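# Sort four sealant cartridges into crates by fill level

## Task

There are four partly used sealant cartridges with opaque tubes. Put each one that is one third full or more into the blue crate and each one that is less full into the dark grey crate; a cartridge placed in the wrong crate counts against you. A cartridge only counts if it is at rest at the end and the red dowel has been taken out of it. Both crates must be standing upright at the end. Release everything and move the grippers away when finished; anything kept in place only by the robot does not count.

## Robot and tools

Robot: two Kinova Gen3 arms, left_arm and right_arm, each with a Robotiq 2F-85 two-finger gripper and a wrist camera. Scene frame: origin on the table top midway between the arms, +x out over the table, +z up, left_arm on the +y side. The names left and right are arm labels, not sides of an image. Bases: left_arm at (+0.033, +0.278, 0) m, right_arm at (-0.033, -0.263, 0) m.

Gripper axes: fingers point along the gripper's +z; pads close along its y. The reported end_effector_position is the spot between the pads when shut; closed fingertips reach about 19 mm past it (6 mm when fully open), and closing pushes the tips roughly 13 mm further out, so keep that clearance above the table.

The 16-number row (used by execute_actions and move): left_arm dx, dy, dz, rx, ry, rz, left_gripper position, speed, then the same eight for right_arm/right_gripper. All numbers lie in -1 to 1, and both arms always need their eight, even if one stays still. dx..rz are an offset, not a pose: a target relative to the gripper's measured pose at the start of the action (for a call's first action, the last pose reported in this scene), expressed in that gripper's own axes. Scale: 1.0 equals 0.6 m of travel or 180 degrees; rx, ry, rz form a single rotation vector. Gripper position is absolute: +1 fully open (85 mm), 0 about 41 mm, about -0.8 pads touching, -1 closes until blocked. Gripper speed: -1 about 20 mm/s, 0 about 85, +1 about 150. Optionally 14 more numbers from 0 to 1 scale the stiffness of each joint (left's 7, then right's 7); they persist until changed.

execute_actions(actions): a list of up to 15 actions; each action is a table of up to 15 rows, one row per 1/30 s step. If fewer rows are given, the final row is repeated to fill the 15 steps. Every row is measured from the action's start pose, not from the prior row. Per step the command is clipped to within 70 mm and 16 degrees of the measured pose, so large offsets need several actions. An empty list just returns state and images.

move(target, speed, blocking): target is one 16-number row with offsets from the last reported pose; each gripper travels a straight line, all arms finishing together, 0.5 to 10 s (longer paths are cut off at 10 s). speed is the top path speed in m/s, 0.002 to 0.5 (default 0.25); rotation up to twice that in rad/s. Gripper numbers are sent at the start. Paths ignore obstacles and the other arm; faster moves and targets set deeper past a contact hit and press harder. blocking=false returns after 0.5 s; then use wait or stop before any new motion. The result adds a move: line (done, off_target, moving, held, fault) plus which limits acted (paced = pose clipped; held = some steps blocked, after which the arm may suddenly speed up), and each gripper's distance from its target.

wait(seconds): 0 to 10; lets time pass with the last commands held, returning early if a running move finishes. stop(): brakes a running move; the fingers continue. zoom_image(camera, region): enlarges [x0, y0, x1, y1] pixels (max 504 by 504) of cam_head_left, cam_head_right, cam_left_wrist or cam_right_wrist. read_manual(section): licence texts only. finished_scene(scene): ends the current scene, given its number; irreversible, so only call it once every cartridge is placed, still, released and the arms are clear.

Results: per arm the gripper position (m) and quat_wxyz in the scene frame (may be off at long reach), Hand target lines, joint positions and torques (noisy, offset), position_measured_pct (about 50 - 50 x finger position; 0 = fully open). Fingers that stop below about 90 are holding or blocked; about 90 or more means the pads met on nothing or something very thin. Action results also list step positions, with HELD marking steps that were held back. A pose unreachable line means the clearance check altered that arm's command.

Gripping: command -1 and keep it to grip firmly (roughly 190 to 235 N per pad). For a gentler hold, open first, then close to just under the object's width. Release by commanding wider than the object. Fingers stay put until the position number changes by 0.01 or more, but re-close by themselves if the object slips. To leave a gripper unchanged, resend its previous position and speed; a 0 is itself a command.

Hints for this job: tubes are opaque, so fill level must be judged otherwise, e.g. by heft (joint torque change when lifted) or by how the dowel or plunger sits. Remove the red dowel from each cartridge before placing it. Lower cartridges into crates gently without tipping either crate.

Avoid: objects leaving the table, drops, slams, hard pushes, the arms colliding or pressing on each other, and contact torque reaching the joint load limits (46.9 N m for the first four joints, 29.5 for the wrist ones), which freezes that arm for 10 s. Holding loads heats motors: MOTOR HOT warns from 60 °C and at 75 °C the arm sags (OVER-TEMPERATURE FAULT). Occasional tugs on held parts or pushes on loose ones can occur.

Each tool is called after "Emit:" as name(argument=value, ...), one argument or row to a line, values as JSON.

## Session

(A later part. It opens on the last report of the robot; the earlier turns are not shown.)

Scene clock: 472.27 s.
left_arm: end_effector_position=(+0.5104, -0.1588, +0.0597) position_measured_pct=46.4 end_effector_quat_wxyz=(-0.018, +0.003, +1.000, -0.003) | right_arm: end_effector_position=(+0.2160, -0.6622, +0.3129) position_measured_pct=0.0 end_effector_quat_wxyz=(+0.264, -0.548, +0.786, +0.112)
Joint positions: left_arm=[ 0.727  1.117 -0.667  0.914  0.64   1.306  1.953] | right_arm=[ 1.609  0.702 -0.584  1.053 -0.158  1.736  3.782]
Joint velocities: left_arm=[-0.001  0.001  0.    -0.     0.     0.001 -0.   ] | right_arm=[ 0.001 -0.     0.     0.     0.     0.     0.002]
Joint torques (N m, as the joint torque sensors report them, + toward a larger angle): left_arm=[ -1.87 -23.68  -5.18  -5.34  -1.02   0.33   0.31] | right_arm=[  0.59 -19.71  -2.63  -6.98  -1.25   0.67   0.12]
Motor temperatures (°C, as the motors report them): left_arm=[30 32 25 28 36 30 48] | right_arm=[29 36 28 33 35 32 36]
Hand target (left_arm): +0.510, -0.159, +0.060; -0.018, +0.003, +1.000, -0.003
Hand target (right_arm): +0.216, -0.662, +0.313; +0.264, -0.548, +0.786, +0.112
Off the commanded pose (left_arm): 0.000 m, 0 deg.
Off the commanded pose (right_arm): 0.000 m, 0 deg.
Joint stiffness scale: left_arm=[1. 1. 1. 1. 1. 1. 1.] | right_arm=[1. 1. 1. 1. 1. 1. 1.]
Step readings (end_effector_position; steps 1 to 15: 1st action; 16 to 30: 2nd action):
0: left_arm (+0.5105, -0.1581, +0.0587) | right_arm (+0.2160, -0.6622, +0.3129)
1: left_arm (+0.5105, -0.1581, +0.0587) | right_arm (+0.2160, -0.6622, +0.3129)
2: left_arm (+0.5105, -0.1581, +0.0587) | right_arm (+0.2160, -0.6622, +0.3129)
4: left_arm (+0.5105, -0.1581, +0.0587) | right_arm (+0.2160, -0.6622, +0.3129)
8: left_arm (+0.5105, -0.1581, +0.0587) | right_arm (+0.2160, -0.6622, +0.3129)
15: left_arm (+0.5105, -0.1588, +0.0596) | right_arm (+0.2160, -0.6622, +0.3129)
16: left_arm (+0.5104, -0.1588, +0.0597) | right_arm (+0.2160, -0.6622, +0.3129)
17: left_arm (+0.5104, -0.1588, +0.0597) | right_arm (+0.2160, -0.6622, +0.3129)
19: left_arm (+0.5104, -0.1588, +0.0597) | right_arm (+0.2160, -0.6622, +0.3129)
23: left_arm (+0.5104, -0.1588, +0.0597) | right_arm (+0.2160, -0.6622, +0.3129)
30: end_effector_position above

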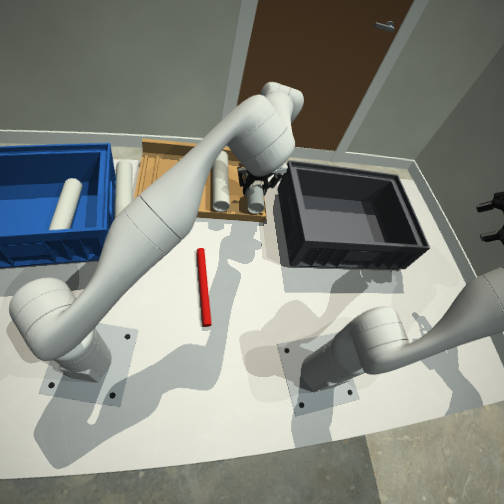

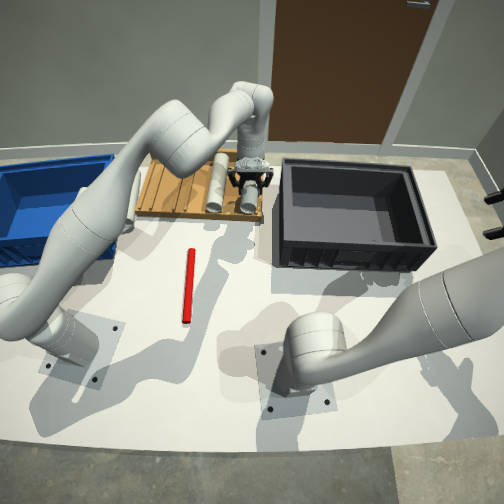

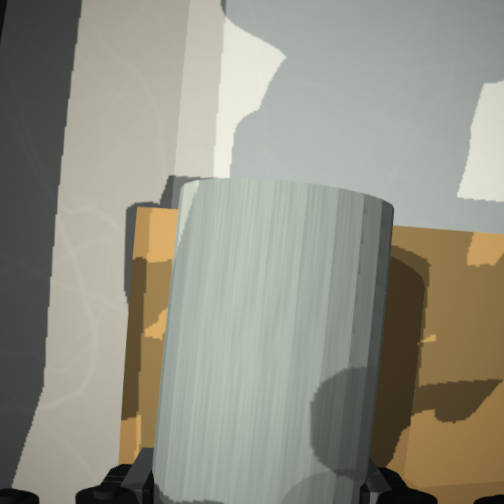

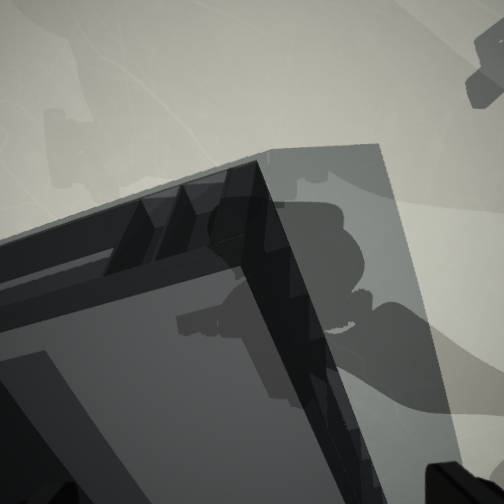

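Emit:
move(
  target=[0, 0, -0.33, 0, 0, 0, -1, 0.5, 0, 0, 0, 0, 0, 0, 1, 0],
  speed=0.2,
)

Emit:
move(
  target=[0.13, 1.0, 0, 0, 0, 0, -1, 0.5, 0, 0, 0, 0, 0, 0, 1, 0],
  speed=0.35,
)

Scene clock: 478.23 s.
left_arm: end_effector_position=(+0.5185, -0.1571, +0.2593) position_measured_pct=46.4 end_effector_quat_wxyz=(-0.014, +0.005, +1.000, -0.002) | right_arm: end_effector_position=(+0.2160, -0.6622, +0.3129) position_measured_pct=0.0 end_effector_quat_wxyz=(+0.264, -0.548, +0.786, +0.112)
Joint positions: left_arm=[ 0.617  1.002 -0.706  0.445  0.611  1.804  2.097] | right_arm=[ 1.609  0.702 -0.584  1.053 -0.158  1.736  3.782]
Joint velocities: left_arm=[-0.004  0.005  0.001 -0.005 -0.     0.002  0.001] | right_arm=[-0.    -0.    -0.    -0.     0.001  0.    -0.002]
Joint torques (N m, as the joint torque sensors report them, + toward a larger angle): left_arm=[  0.04 -28.81  -2.46  -8.39  -0.26  -0.04   0.1 ] | right_arm=[  0.01 -18.86  -2.92  -7.6   -1.33   1.07   0.37]
Motor temperatures (°C, as the motors report them): left_arm=[30 32 25 28 36 30 48] | right_arm=[29 36 28 33 35 32 36]
Hand target (left_arm): +0.517, -0.158, +0.258; -0.018, +0.003, +1.000, -0.003
Hand target (right_arm): +0.216, -0.662, +0.313; +0.264, -0.548, +0.786, +0.112
Off the commanded pose (left_arm): 0.002 m, 1 deg.
Off the commanded pose (right_arm): 0.000 m, 0 deg.
Joint stiffness scale: left_arm=[1. 1. 1. 1. 1. 1. 1.] | right_arm=[1. 1. 1. 1. 1. 1. 1.]
move: done

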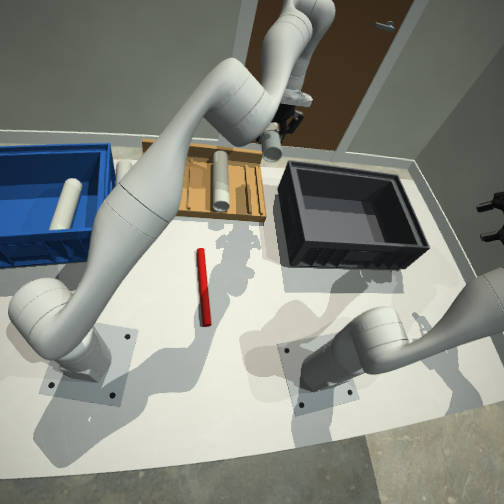

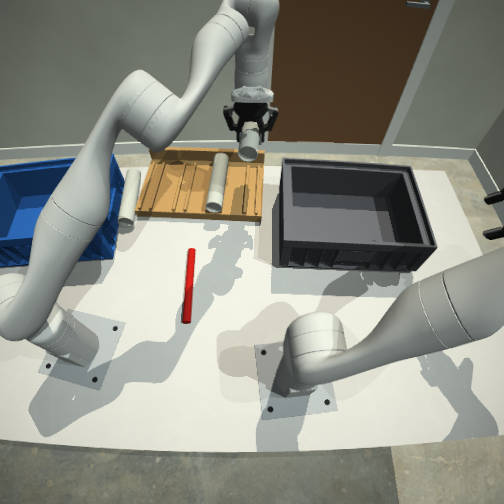

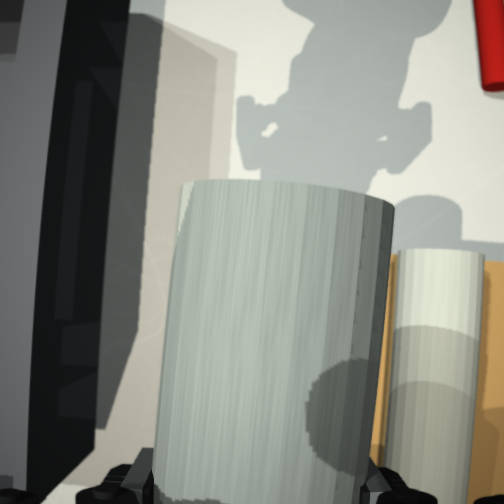

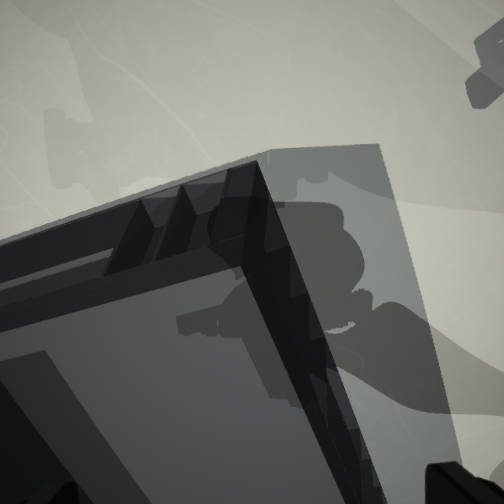

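Scene clock: 480.67 s.
left_arm: end_effector_position=(+0.4449, +0.4452, +0.2607) position_measured_pct=46.4 end_effector_quat_wxyz=(-0.012, +0.002, +1.000, +0.001) | right_arm: end_effector_position=(+0.2160, -0.6622, +0.3129) position_measured_pct=0.0 end_effector_quat_wxyz=(+0.264, -0.548, +0.786, +0.112)
Joint positions: left_arm=[ 0.006  0.543 -1.03   1.511  0.45   1.368  0.714] | right_arm=[ 1.609  0.702 -0.584  1.053 -0.158  1.736  3.782]
Joint velocities: left_arm=[-0.012  0.001  0.012 -0.001  0.     0.    -0.001] | right_arm=[ 0.    -0.001 -0.     0.     0.001  0.002 -0.001]
Joint torques (N m, as the joint torque sensors report them, + toward a larger angle): left_arm=[  0.39 -16.9   -5.02  -8.85  -0.08   0.15   0.2 ] | right_arm=[ -0.08 -19.34  -2.55  -7.32  -1.29   0.78   0.09]
Motor temperatures (°C, as the motors report them): left_arm=[30 32 25 28 36 30 48] | right_arm=[29 36 28 33 35 32 36]
Hand target (left_arm): +0.447, +0.443, +0.260; -0.012, +0.004, +1.000, -0.002
Hand target (right_arm): +0.216, -0.662, +0.313; +0.264, -0.548, +0.786, +0.112
Off the commanded pose (left_arm): 0.003 m, 1 deg.
Off the commanded pose (right_arm): 0.000 m, 0 deg.
Joint stiffness scale: left_arm=[1. 1. 1. 1. 1. 1. 1.] | right_arm=[1. 1. 1. 1. 1. 1. 1.]
move: done

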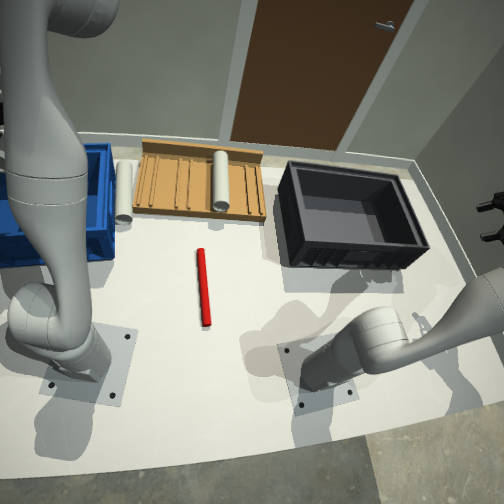

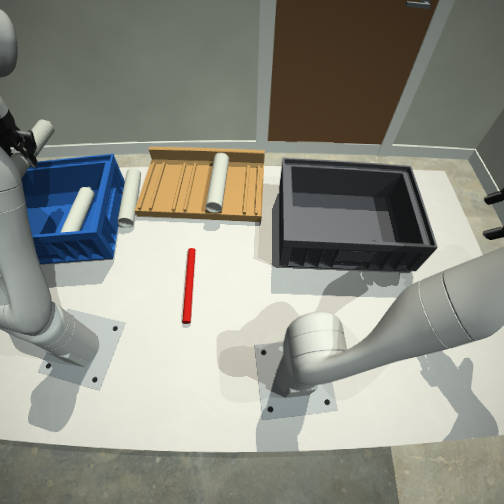

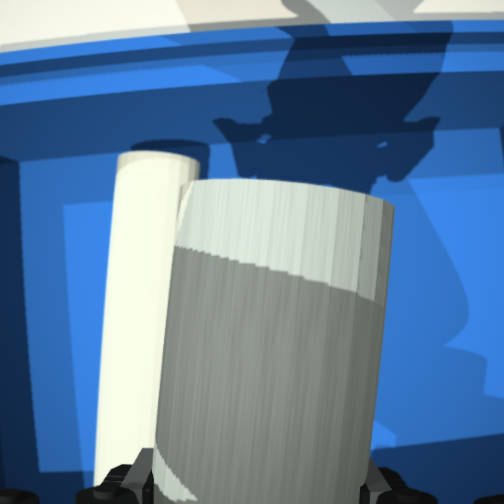

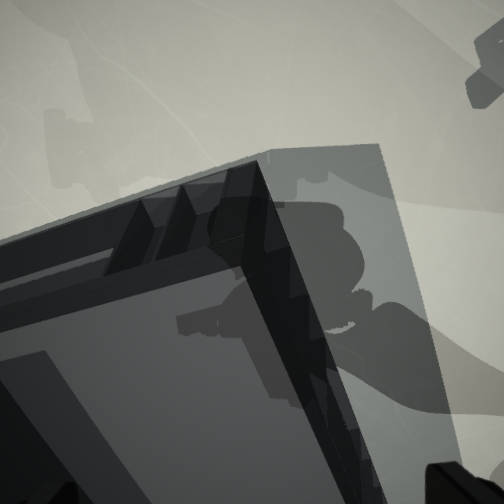

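Emit:
move(
  target=[0, 0.07, 0.28, 0, 0, 0, -1, 0.5, 0, 0, 0, 0, 0, 0, 1, 0],
  speed=0.15,
)

Emit:
execute_actions(
  actions=[
    [[0,0,0,0,0,0,1,0.5, 0,0,0,0,0,0,1,0]],
    [[0,0,0,0,0,0,1,0.5, 0,0,0,0,0,0,1,0]],
  ],
)

Emit:
move(
  target=[0, 0, -0.3, 0, 0, 0, 1, 0.5, 0, 0, 0, 0, 0, 0, 1, 0],
  speed=0.25,
)

Scene clock: 489.60 s.
left_arm: end_effector_position=(+0.4411, +0.4899, +0.0993) position_measured_pct=46.4 end_effector_quat_wxyz=(-0.010, +0.001, +1.000, +0.004) | right_arm: end_effector_position=(+0.2160, -0.6622, +0.3129) position_measured_pct=0.0 end_effector_quat_wxyz=(+0.264, -0.548, +0.786, +0.112)
Joint positions: left_arm=[-0.178  0.766 -0.884  1.721  0.666  1.     0.464] | right_arm=[ 1.609  0.702 -0.584  1.053 -0.158  1.736  3.782]
Joint velocities: left_arm=[-0.005  0.003  0.002 -0.    -0.     0.001 -0.   ] | right_arm=[-0.001 -0.    -0.     0.001 -0.     0.    -0.001]
Joint torques (N m, as the joint torque sensors report them, + toward a larger angle): left_arm=[ -0.42 -13.33  -3.87  -5.57  -0.18  -0.62   0.45] | right_arm=[  0.33 -19.13  -3.04  -7.2   -1.32   1.04   0.45]
Motor temperatures (°C, as the motors report them): left_arm=[30 32 25 28 36 30 48] | right_arm=[29 37 28 33 35 32 36]
Hand target (left_arm): +0.441, +0.488, +0.093; -0.012, +0.001, +1.000, +0.002
Hand target (right_arm): +0.216, -0.662, +0.313; +0.264, -0.548, +0.786, +0.112
Off the commanded pose (left_arm): 0.007 m, 0 deg.
Off the commanded pose (right_arm): 0.000 m, 0 deg.
Joint stiffness scale: left_arm=[1. 1. 1. 1. 1. 1. 1.] | right_arm=[1. 1. 1. 1. 1. 1. 1.]
move: off_target (left_arm)

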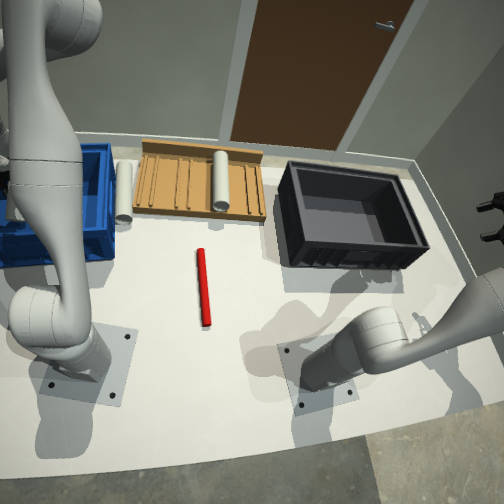

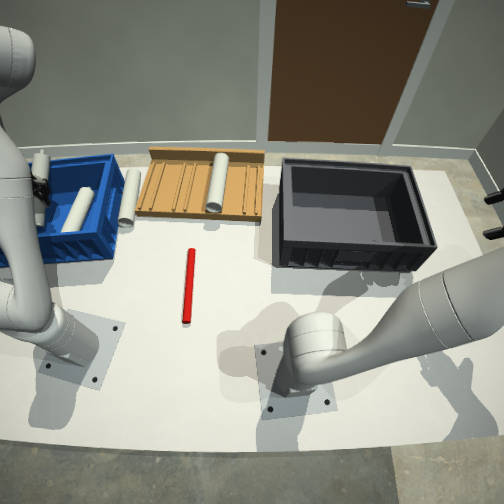

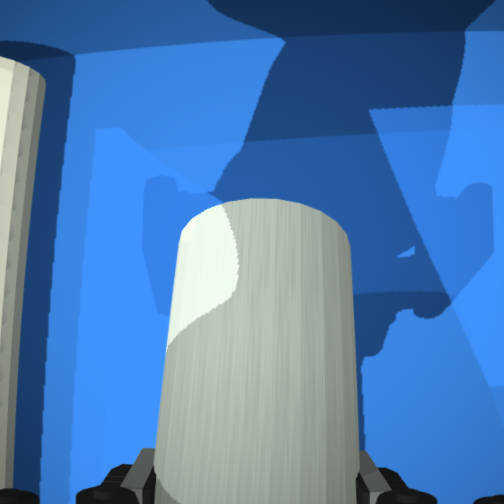

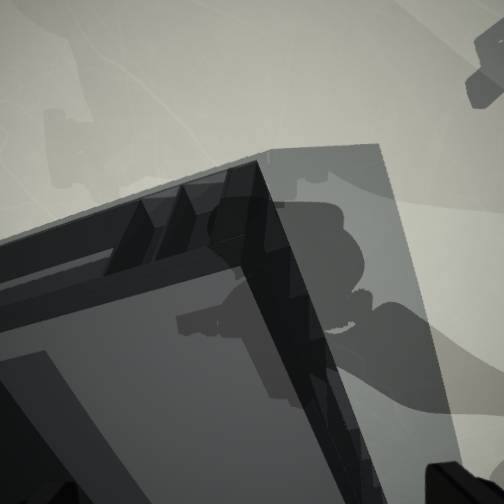

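Scene clock: 490.60 s.
left_arm: end_effector_position=(+0.4412, +0.4899, +0.0995) position_measured_pct=0.0 end_effector_quat_wxyz=(-0.010, +0.001, +1.000, +0.004) | right_arm: end_effector_position=(+0.2160, -0.6622, +0.3129) position_measured_pct=0.0 end_effector_quat_wxyz=(+0.264, -0.548, +0.786, +0.112)
Joint positions: left_arm=[-0.178  0.766 -0.884  1.721  0.666  1.     0.464] | right_arm=[ 1.609  0.702 -0.584  1.053 -0.158  1.736  3.782]
Joint velocities: left_arm=[-0.     0.001 -0.    -0.    -0.    -0.001  0.   ] | right_arm=[ 0.001 -0.     0.    -0.001 -0.     0.001  0.001]
Joint torques (N m, as the joint torque sensors report them, + toward a larger angle): left_arm=[ -0.24 -18.    -5.33  -5.97  -0.27   0.1    0.25] | right_arm=[  0.32 -19.62  -2.88  -7.98  -1.43   0.74   0.44]
Motor temperatures (°C, as the motors report them): left_arm=[30 32 25 28 36 30 48] | right_arm=[29 37 28 33 35 32 36]
Hand target (left_arm): +0.441, +0.490, +0.099; -0.010, +0.001, +1.000, +0.004
Hand target (right_arm): +0.216, -0.662, +0.313; +0.264, -0.548, +0.786, +0.112
Off the commanded pose (left_arm): 0.000 m, 0 deg.
Off the commanded pose (right_arm): 0.000 m, 0 deg.
Joint stiffness scale: left_arm=[1. 1. 1. 1. 1. 1. 1.] | right_arm=[1. 1. 1. 1. 1. 1. 1.]
Step readings (end_effector_position; steps 1 to 15: 1st action; 16 to 30: 2nd action):
0: left_arm (+0.4411, +0.4899, +0.0993) | right_arm (+0.2160, -0.6622, +0.3129)
1: left_arm (+0.4411, +0.4899, +0.0994) | right_arm (+0.2160, -0.6622, +0.3129)
2: left_arm (+0.4412, +0.4899, +0.0995) | right_arm (+0.2160, -0.6622, +0.3129)
4: left_arm (+0.4412, +0.4899, +0.0995) | right_arm (+0.2160, -0.6622, +0.3129)
8: left_arm (+0.4412, +0.4899, +0.0995) | right_arm (+0.2160, -0.6622, +0.3129)
15: left_arm (+0.4412, +0.4899, +0.0995) | right_arm (+0.2160, -0.6622, +0.3129)
16: left_arm (+0.4412, +0.4899, +0.0995) | right_arm (+0.2160, -0.6622, +0.3129)
17: left_arm (+0.4412, +0.4899, +0.0995) | right_arm (+0.2160, -0.6622, +0.3129)
19: left_arm (+0.4412, +0.4899, +0.0995) | right_arm (+0.2160, -0.6622, +0.3129)
23: left_arm (+0.4412, +0.4899, +0.0995) | right_arm (+0.2160, -0.6622, +0.3129)
30: end_effector_position above

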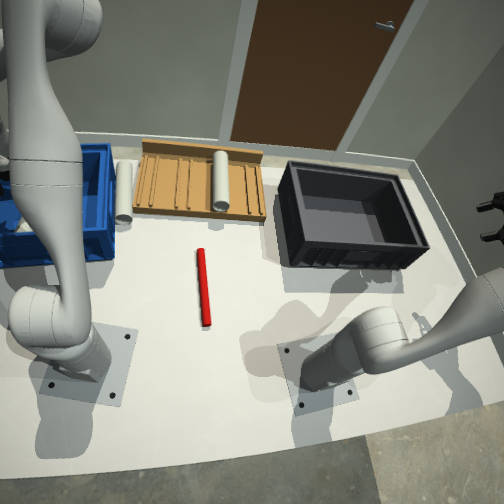

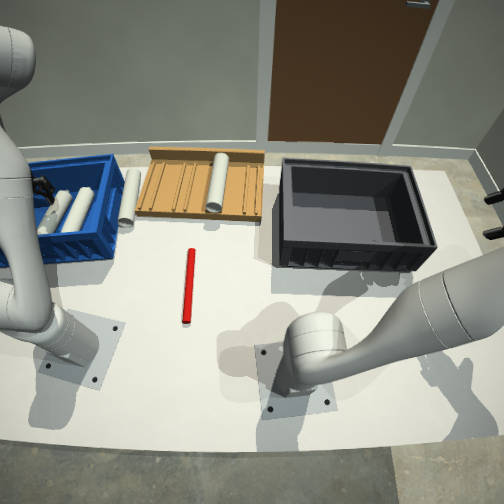

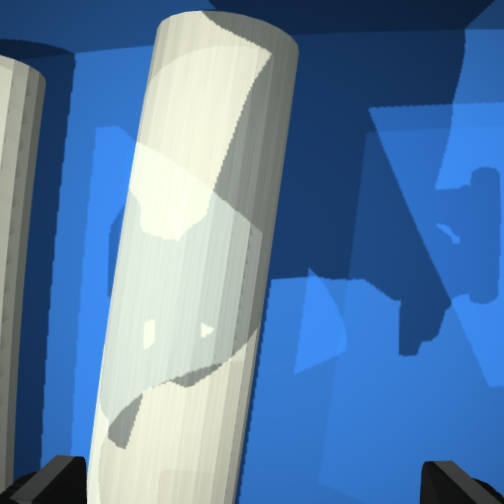

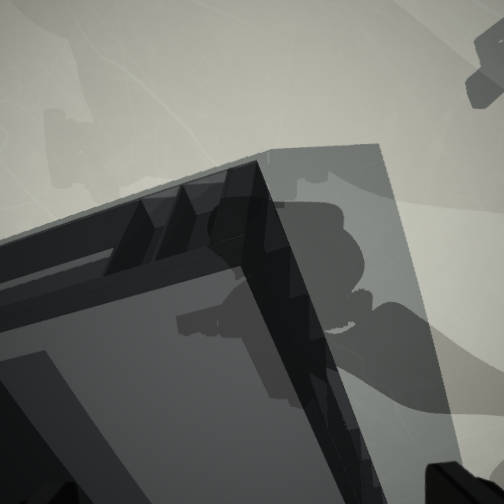

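Scene clock: 491.83 s.
left_arm: end_effector_position=(+0.4469, +0.4867, +0.2761) position_measured_pct=0.0 end_effector_quat_wxyz=(-0.009, +0.004, +1.000, +0.001) | right_arm: end_effector_position=(+0.2160, -0.6622, +0.3129) position_measured_pct=0.0 end_effector_quat_wxyz=(+0.264, -0.548, +0.786, +0.112)
Joint positions: left_arm=[-0.11   0.568 -1.026  1.418  0.468  1.432  0.635] | right_arm=[ 1.609  0.702 -0.584  1.053 -0.158  1.736  3.782]
Joint velocities: left_arm=[ 0.002 -0.001 -0.002 -0.002  0.     0.002  0.   ] | right_arm=[-0.     0.    -0.    -0.001 -0.     0.     0.001]
Joint torques (N m, as the joint torque sensors report them, + toward a larger angle): left_arm=[  0.04 -16.35  -4.7   -8.27  -0.19   0.07   0.01] | right_arm=[  0.07 -19.05  -3.73  -7.5   -1.17   0.84   0.14]
Motor temperatures (°C, as the motors report them): left_arm=[30 32 25 28 36 30 48] | right_arm=[29 37 28 33 35 32 36]
Hand target (left_arm): +0.445, +0.488, +0.279; -0.010, +0.002, +1.000, +0.003
Hand target (right_arm): +0.216, -0.662, +0.313; +0.264, -0.548, +0.786, +0.112
Off the commanded pose (left_arm): 0.004 m, 0 deg.
Off the commanded pose (right_arm): 0.000 m, 0 deg.
Joint stiffness scale: left_arm=[1. 1. 1. 1. 1. 1. 1.] | right_arm=[1. 1. 1. 1. 1. 1. 1.]
move: off_target (left_arm)

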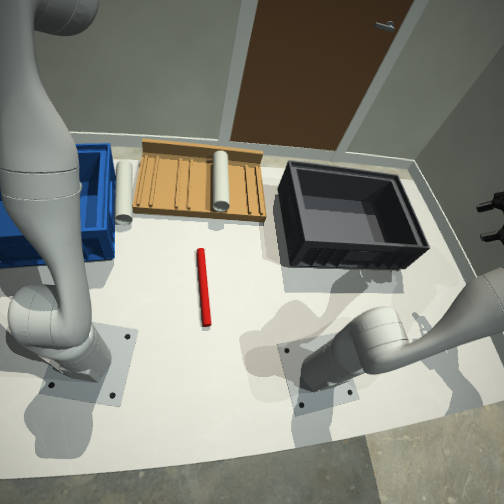

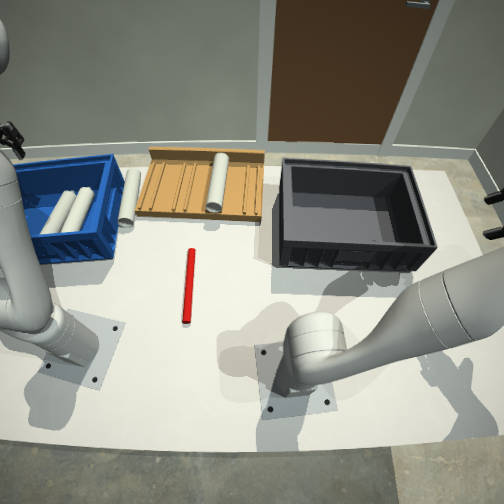

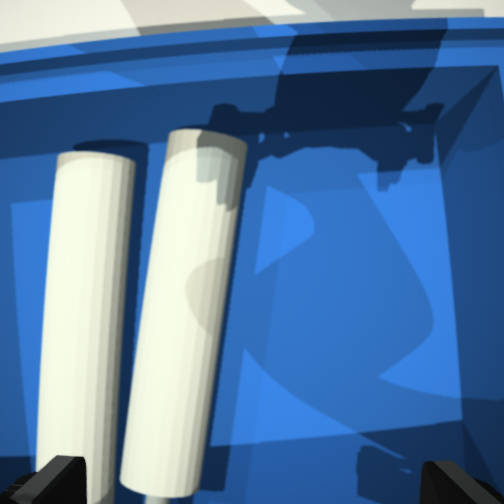

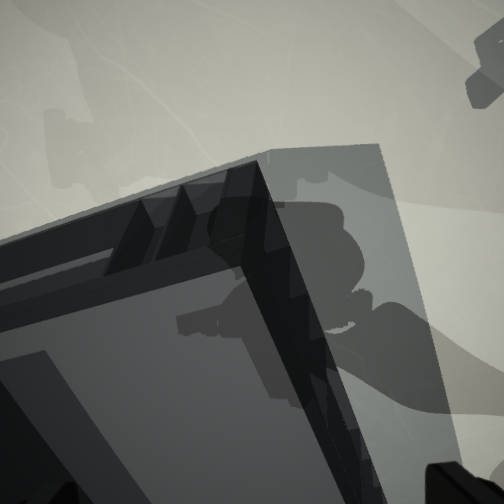

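Emit:
move(
  target=[-0.12, -0.46, 0.05, 0, 0, 0, 1, 0.5, 0, 0, 0, 0, 0, 0, 1, 0],
  speed=0.3,
)

Scene clock: 499.23 s.
left_arm: end_effector_position=(+0.5154, +0.2154, +0.2449) position_measured_pct=0.0 end_effector_quat_wxyz=(-0.008, +0.003, +1.000, +0.003) | right_arm: end_effector_position=(+0.2160, -0.6622, +0.3129) position_measured_pct=0.0 end_effector_quat_wxyz=(+0.264, -0.548, +0.786, +0.112)
Joint positions: left_arm=[ 0.416  0.623 -0.94   1.404  0.492  1.378  1.236] | right_arm=[ 1.609  0.702 -0.584  1.053 -0.158  1.736  3.782]
Joint velocities: left_arm=[ 0.003  0.005 -0.    -0.002 -0.     0.002  0.   ] | right_arm=[ 0.    -0.001 -0.     0.     0.001 -0.001 -0.   ]
Joint torques (N m, as the joint torque sensors report them, + toward a larger angle): left_arm=[ -0.04 -17.86  -4.88  -8.31  -0.16   0.17   0.19] | right_arm=[  0.   -19.17  -2.67  -7.45  -1.55   0.94   0.14]
Motor temperatures (°C, as the motors report them): left_arm=[30 32 25 28 36 30 48] | right_arm=[29 37 28 33 35 32 36]
Hand target (left_arm): +0.515, +0.210, +0.244; -0.010, +0.004, +1.000, +0.000
Hand target (right_arm): +0.216, -0.662, +0.313; +0.264, -0.548, +0.786, +0.112
Off the commanded pose (left_arm): 0.005 m, 0 deg.
Off the commanded pose (right_arm): 0.000 m, 0 deg.
Joint stiffness scale: left_arm=[1. 1. 1. 1. 1. 1. 1.] | right_arm=[1. 1. 1. 1. 1. 1. 1.]
move: off_target (left_arm)

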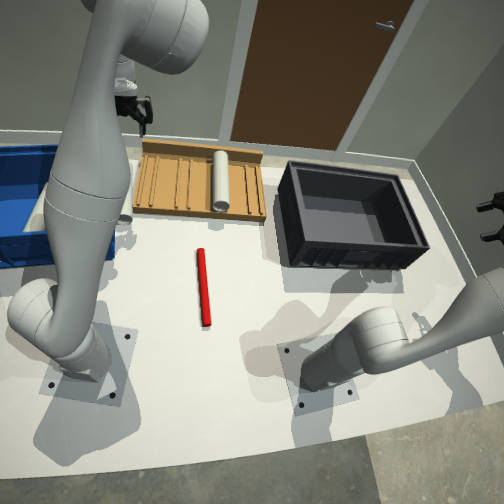

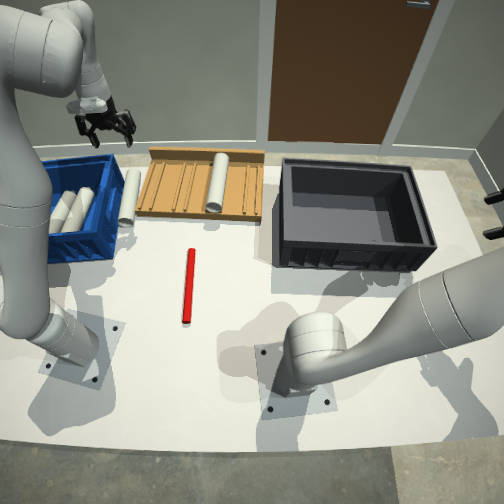

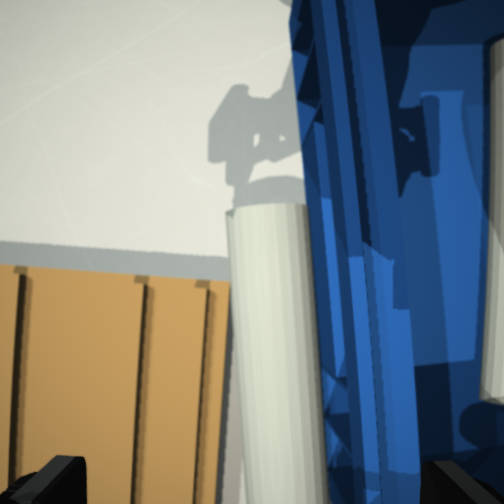

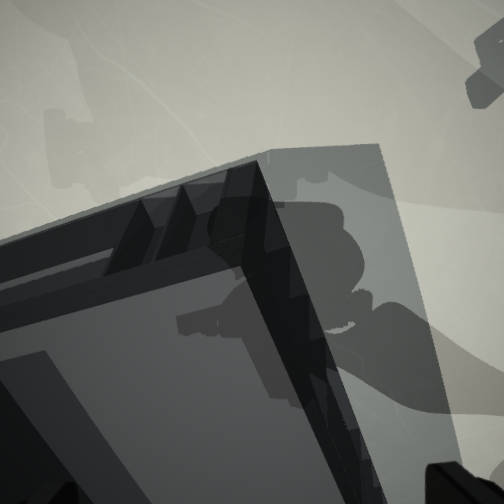

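Emit:
move(
  target=[-0.285, 0.02, 0.2, 0, 0, 0, -1, 0.5, 0, 0, 0, 0, 0, 0, 1, 0],
  speed=0.25,
)

Emit:
move(
  target=[0, 0, 0.14, 0, 0, 0, -1, 0.5, 0, 0, 0, 0, 0, 0, 1, 0],
  speed=0.1,
)

Scene clock: 516.03 s.
left_arm: end_effector_position=(+0.6853, +0.2300, +0.1251) position_measured_pct=91.7 end_effector_quat_wxyz=(-0.005, +0.006, +1.000, +0.008) | right_arm: end_effector_position=(+0.2160, -0.6622, +0.3129) position_measured_pct=0.0 end_effector_quat_wxyz=(+0.264, -0.548, +0.786, +0.112)
Joint positions: left_arm=[ 0.092  1.078 -0.79   0.812  0.665  1.451  1.312] | right_arm=[ 1.609  0.702 -0.584  1.053 -0.158  1.736  3.782]
Joint velocities: left_arm=[-0.004  0.004 -0.001 -0.003  0.     0.001  0.001] | right_arm=[-0.    -0.001  0.     0.    -0.    -0.001  0.002]
Joint torques (N m, as the joint torque sensors report them, + toward a larger angle): left_arm=[ -0.04 -26.35  -4.34  -7.15  -0.29   0.03   0.07] | right_arm=[  0.19 -19.11  -3.13  -7.95  -1.39   0.73   0.46]
Motor temperatures (°C, as the motors report them): left_arm=[30 32 25 28 36 30 48] | right_arm=[29 37 28 33 35 32 36]
Hand target (left_arm): +0.685, +0.227, +0.123; -0.008, +0.003, +1.000, +0.003
Hand target (right_arm): +0.216, -0.662, +0.313; +0.264, -0.548, +0.786, +0.112
Off the commanded pose (left_arm): 0.004 m, 1 deg.
Off the commanded pose (right_arm): 0.000 m, 0 deg.
Joint stiffness scale: left_arm=[1. 1. 1. 1. 1. 1. 1.] | right_arm=[1. 1. 1. 1. 1. 1. 1.]
move: off_target (left_arm)

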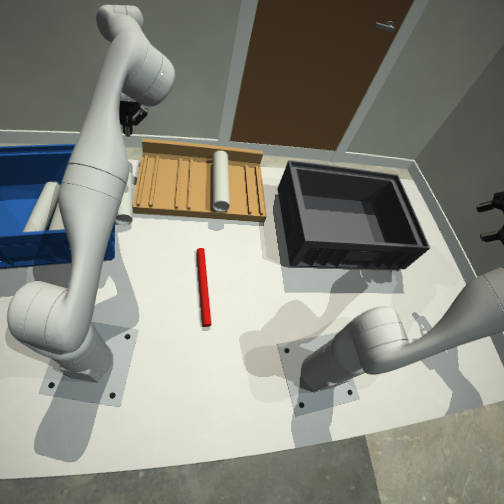

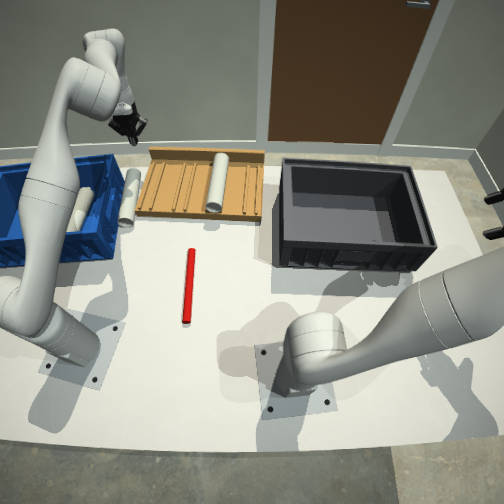

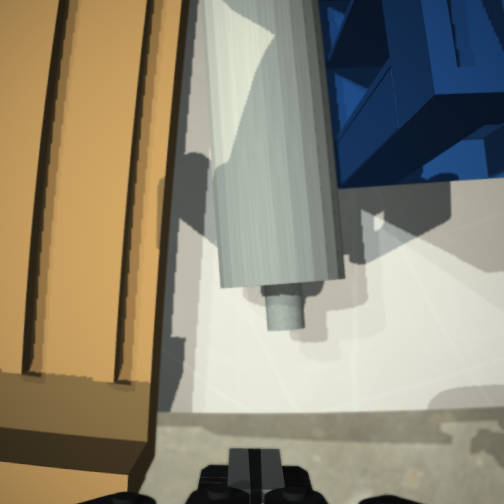

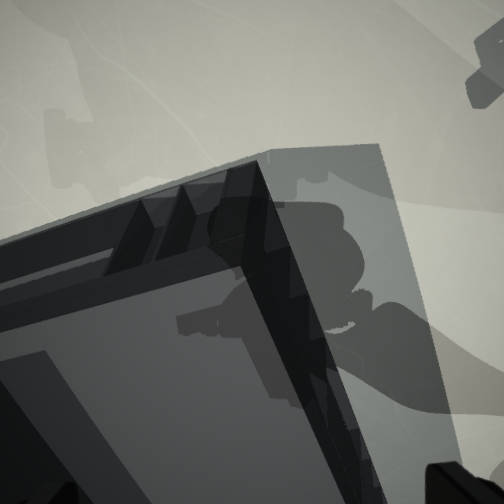

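Scene clock: 517.30 s.
left_arm: end_effector_position=(+0.6852, +0.2339, +0.0450) position_measured_pct=91.7 end_effector_quat_wxyz=(-0.004, +0.004, +1.000, +0.011) | right_arm: end_effector_position=(+0.2160, -0.6622, +0.3129) position_measured_pct=0.0 end_effector_quat_wxyz=(+0.264, -0.548, +0.786, +0.112)
Joint positions: left_arm=[ 0.098  1.159 -0.744  0.907  0.679  1.285  1.282] | right_arm=[ 1.609  0.702 -0.584  1.053 -0.158  1.736  3.782]
Joint velocities: left_arm=[-0.     0.003  0.004  0.    -0.    -0.001  0.   ] | right_arm=[-0.    -0.     0.     0.002  0.     0.002  0.001]
Joint torques (N m, as the joint torque sensors report them, + toward a larger angle): left_arm=[ -0.36 -26.65  -5.04  -6.76  -0.17  -0.03   0.06] | right_arm=[  0.07 -19.53  -3.3   -7.38  -1.2    0.96   0.29]
Motor temperatures (°C, as the motors report them): left_arm=[30 32 25 28 36 30 48] | right_arm=[29 37 28 33 35 32 36]
Hand target (left_arm): +0.684, +0.232, +0.041; -0.005, +0.005, +1.000, +0.008
Hand target (right_arm): +0.216, -0.662, +0.313; +0.264, -0.548, +0.786, +0.112
Off the commanded pose (left_arm): 0.005 m, 0 deg.
Off the commanded pose (right_arm): 0.000 m, 0 deg.
Joint stiffness scale: left_arm=[1. 1. 1. 1. 1. 1. 1.] | right_arm=[1. 1. 1. 1. 1. 1. 1.]
move: off_target (left_arm)

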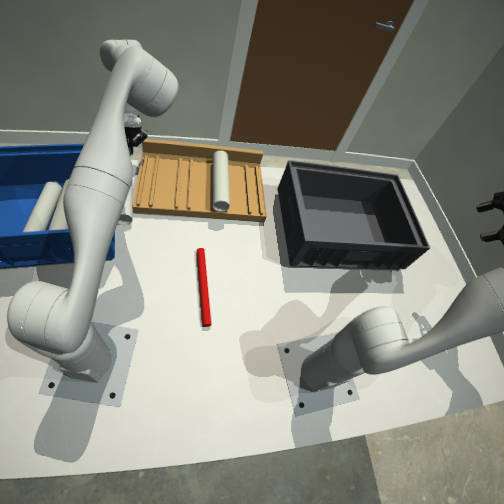

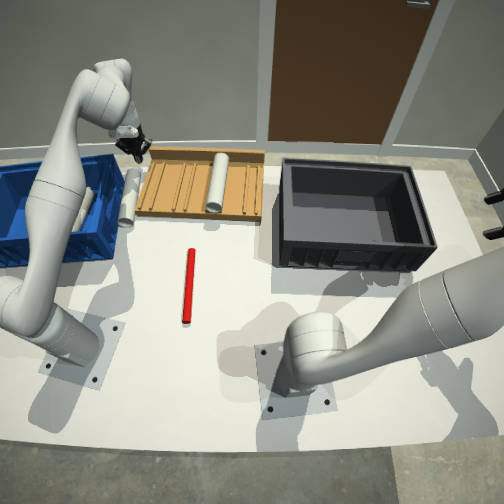

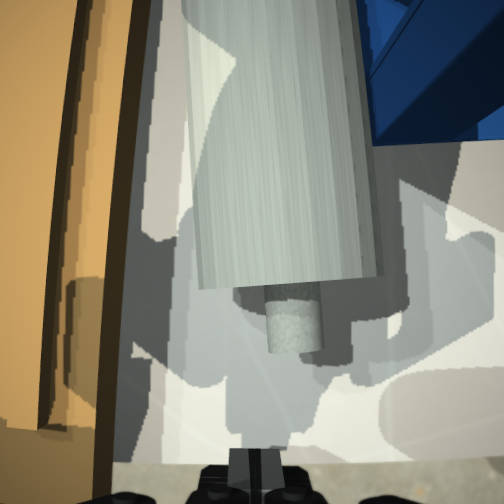

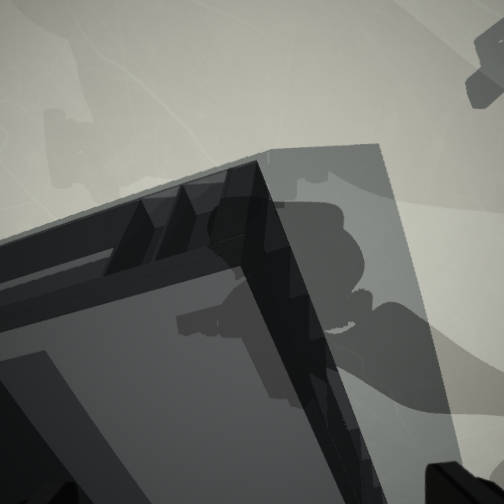

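Emit:
move(
  target=[0.42, 0.01, 0, 0, 0, 0, -1, 0.5, 0, 0, 0, 0, 0, 0, 1, 0],
  speed=0.12,
)

Scene clock: 523.83 s.
left_arm: end_effector_position=(+0.4307, +0.2457, +0.0447) position_measured_pct=91.7 end_effector_quat_wxyz=(-0.009, +0.001, +1.000, +0.014) | right_arm: end_effector_position=(+0.2160, -0.6622, +0.3129) position_measured_pct=0.0 end_effector_quat_wxyz=(+0.264, -0.548, +0.786, +0.112)
Joint positions: left_arm=[ 0.343  0.74  -0.743  1.97   0.7    0.729  0.95 ] | right_arm=[ 1.609  0.702 -0.584  1.053 -0.158  1.736  3.782]
Joint velocities: left_arm=[ 0.    -0.009  0.001  0.007  0.    -0.006 -0.   ] | right_arm=[ 0.     0.001  0.    -0.001 -0.     0.001 -0.001]
Joint torques (N m, as the joint torque sensors report them, + toward a larger angle): left_arm=[  0.38 -19.86  -5.11  -5.64  -0.43   0.12   0.32] | right_arm=[  0.34 -19.29  -3.14  -7.48  -1.28   1.41   0.36]
Motor temperatures (°C, as the motors report them): left_arm=[30 32 25 28 36 30 48] | right_arm=[29 37 28 33 35 32 36]
Hand target (left_arm): +0.433, +0.242, +0.047; -0.004, +0.003, +1.000, +0.011
Hand target (right_arm): +0.216, -0.662, +0.313; +0.264, -0.548, +0.786, +0.112
Off the commanded pose (left_arm): 0.005 m, 1 deg.
Off the commanded pose (right_arm): 0.000 m, 0 deg.
Joint stiffness scale: left_arm=[1. 1. 1. 1. 1. 1. 1.] | right_arm=[1. 1. 1. 1. 1. 1. 1.]
move: off_target (left_arm)

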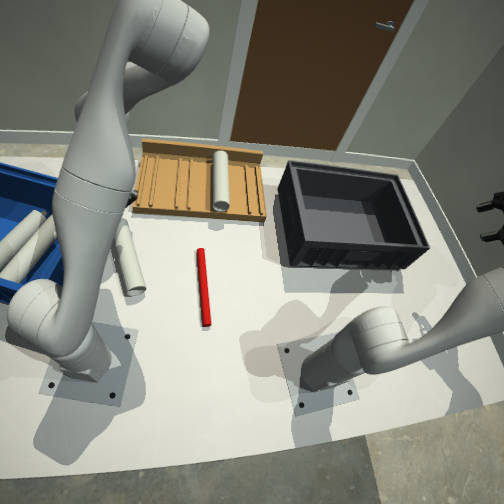

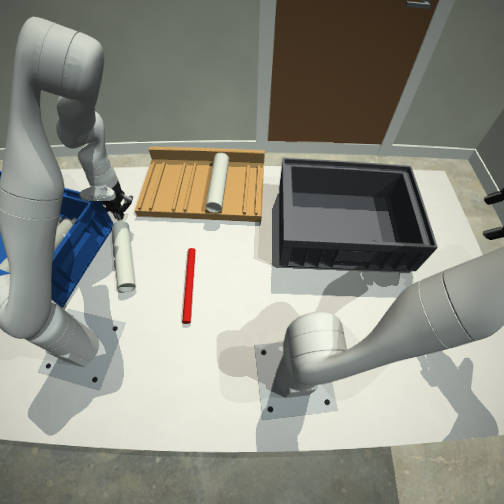

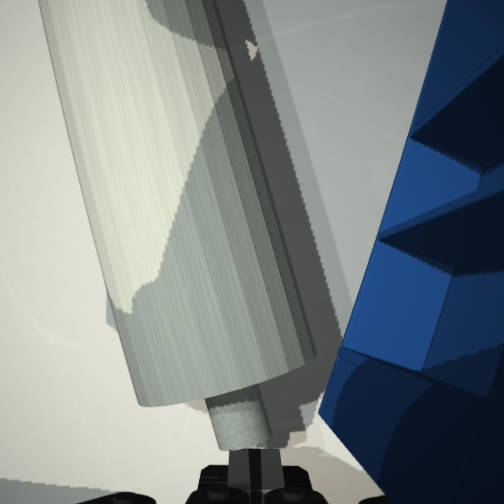

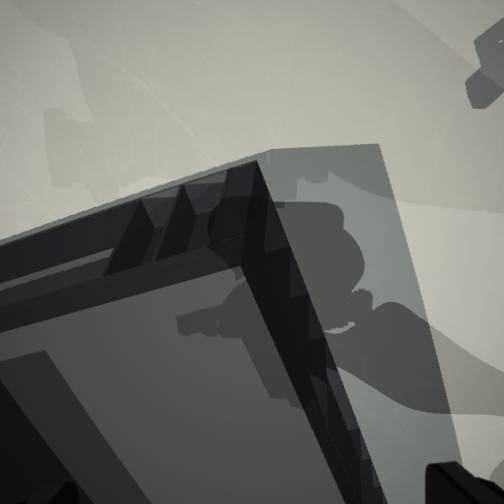

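Emit:
move(
  target=[0, 0, -0.2, 0, 0, 0, 1, 0.5, 0, 0, 0, 0, 0, 0, 1, 0],
  speed=0.2,
)

Emit:
move(
  target=[0.17, -0.07, 0, 0, 0, -0.11, 1, 0.5, 0, 0, 0, 0, 0, 0, 1, 0],
  speed=0.2,
)

Scene clock: 535.57 s.
left_arm: end_effector_position=(+0.4328, +0.2403, +0.1616) position_measured_pct=0.0 end_effector_quat_wxyz=(-0.010, +0.002, +1.000, +0.012) | right_arm: end_effector_position=(+0.2160, -0.6622, +0.3129) position_measured_pct=0.0 end_effector_quat_wxyz=(+0.264, -0.548, +0.786, +0.112)
Joint positions: left_arm=[ 0.476  0.546 -0.913  1.835  0.471  1.022  1.145] | right_arm=[ 1.609  0.702 -0.584  1.053 -0.158  1.736  3.782]
Joint velocities: left_arm=[ 0.009 -0.001 -0.006 -0.001 -0.     0.002 -0.   ] | right_arm=[-0.    -0.    -0.    -0.001  0.    -0.002 -0.001]
Joint torques (N m, as the joint torque sensors report them, + toward a larger angle): left_arm=[ -0.15 -14.59  -4.19  -6.72  -0.14  -0.11   0.11] | right_arm=[  0.69 -18.85  -3.04  -7.87  -1.37   0.74  -0.01]
Motor temperatures (°C, as the motors report them): left_arm=[30 33 25 28 36 30 48] | right_arm=[29 37 28 33 35 32 36]
Hand target (left_arm): +0.433, +0.242, +0.164; -0.010, +0.001, +1.000, +0.014
Hand target (right_arm): +0.216, -0.662, +0.313; +0.264, -0.548, +0.786, +0.112
Off the commanded pose (left_arm): 0.004 m, 0 deg.
Off the commanded pose (right_arm): 0.000 m, 0 deg.
Joint stiffness scale: left_arm=[1. 1. 1. 1. 1. 1. 1.] | right_arm=[1. 1. 1. 1. 1. 1. 1.]
move: off_target (left_arm)

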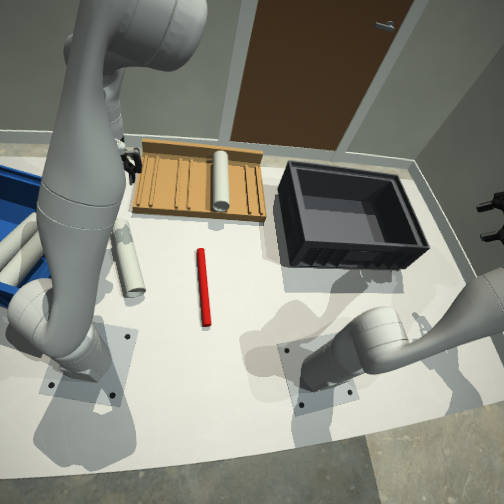

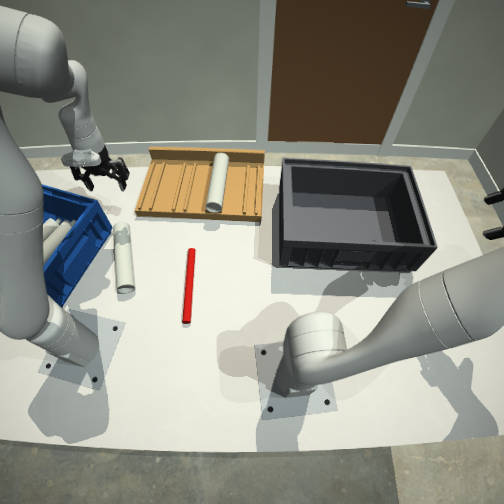

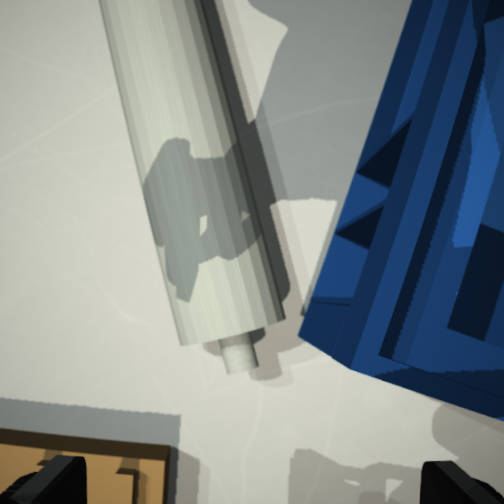

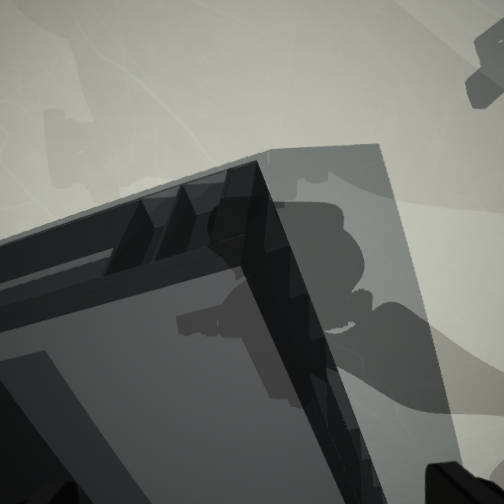

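Scene clock: 537.00 s.
left_arm: end_effector_position=(+0.3309, +0.1967, +0.1619) position_measured_pct=0.0 end_effector_quat_wxyz=(-0.010, -0.169, +0.985, +0.011) | right_arm: end_effector_position=(+0.2160, -0.6622, +0.3129) position_measured_pct=0.0 end_effector_quat_wxyz=(+0.264, -0.548, +0.786, +0.112)
Joint positions: left_arm=[ 0.848  0.393 -1.088  2.106  0.418  0.915  1.636] | right_arm=[ 1.609  0.702 -0.584  1.053 -0.158  1.736  3.782]
Joint velocities: left_arm=[ 0.018  0.001 -0.014  0.    -0.     0.001 -0.001] | right_arm=[-0.001  0.001 -0.     0.     0.     0.    -0.002]
Joint torques (N m, as the joint torque sensors report them, + toward a larger angle): left_arm=[ -0.2  -10.12  -2.75  -6.53  -0.21   0.2    0.14] | right_arm=[  0.42 -19.18  -3.08  -7.25  -1.31   0.83   0.09]
Motor temperatures (°C, as the motors report them): left_arm=[30 33 25 28 36 30 48] | right_arm=[29 37 28 33 35 32 36]
Hand target (left_arm): +0.330, +0.199, +0.162; -0.009, -0.170, +0.985, +0.013
Hand target (right_arm): +0.216, -0.662, +0.313; +0.264, -0.548, +0.786, +0.112
Off the commanded pose (left_arm): 0.002 m, 0 deg.
Off the commanded pose (right_arm): 0.000 m, 0 deg.
Joint stiffness scale: left_arm=[1. 1. 1. 1. 1. 1. 1.] | right_arm=[1. 1. 1. 1. 1. 1. 1.]
move: done

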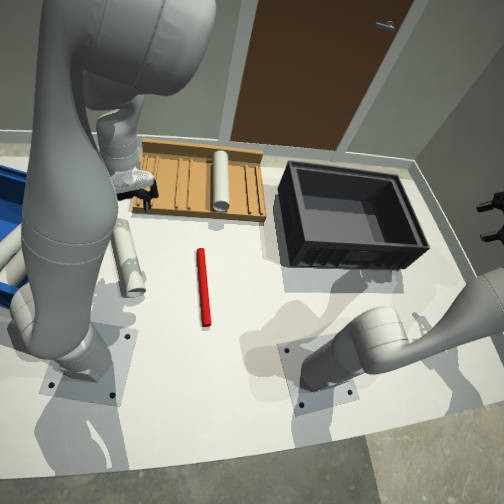

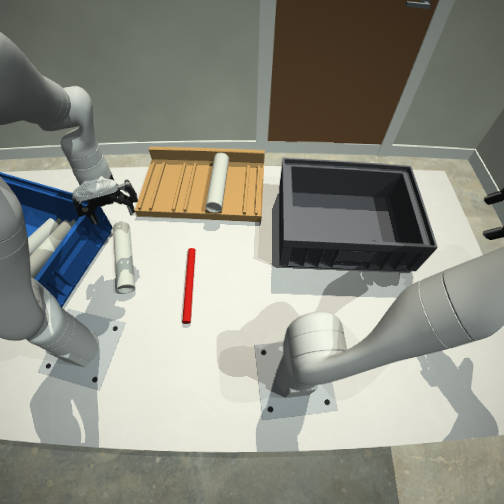

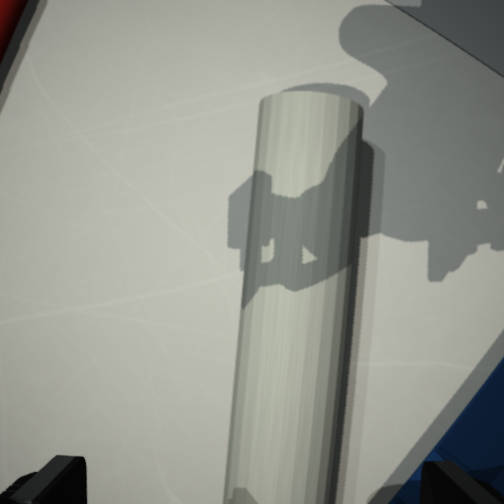

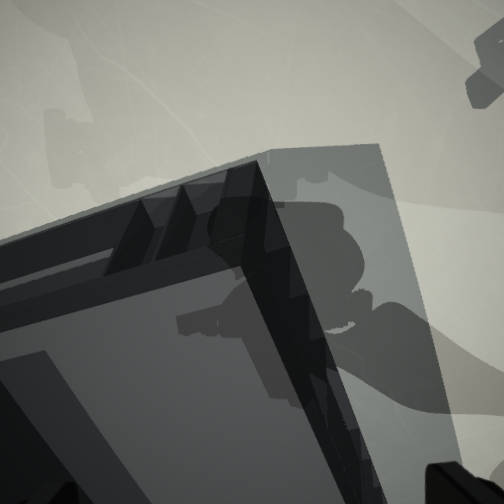

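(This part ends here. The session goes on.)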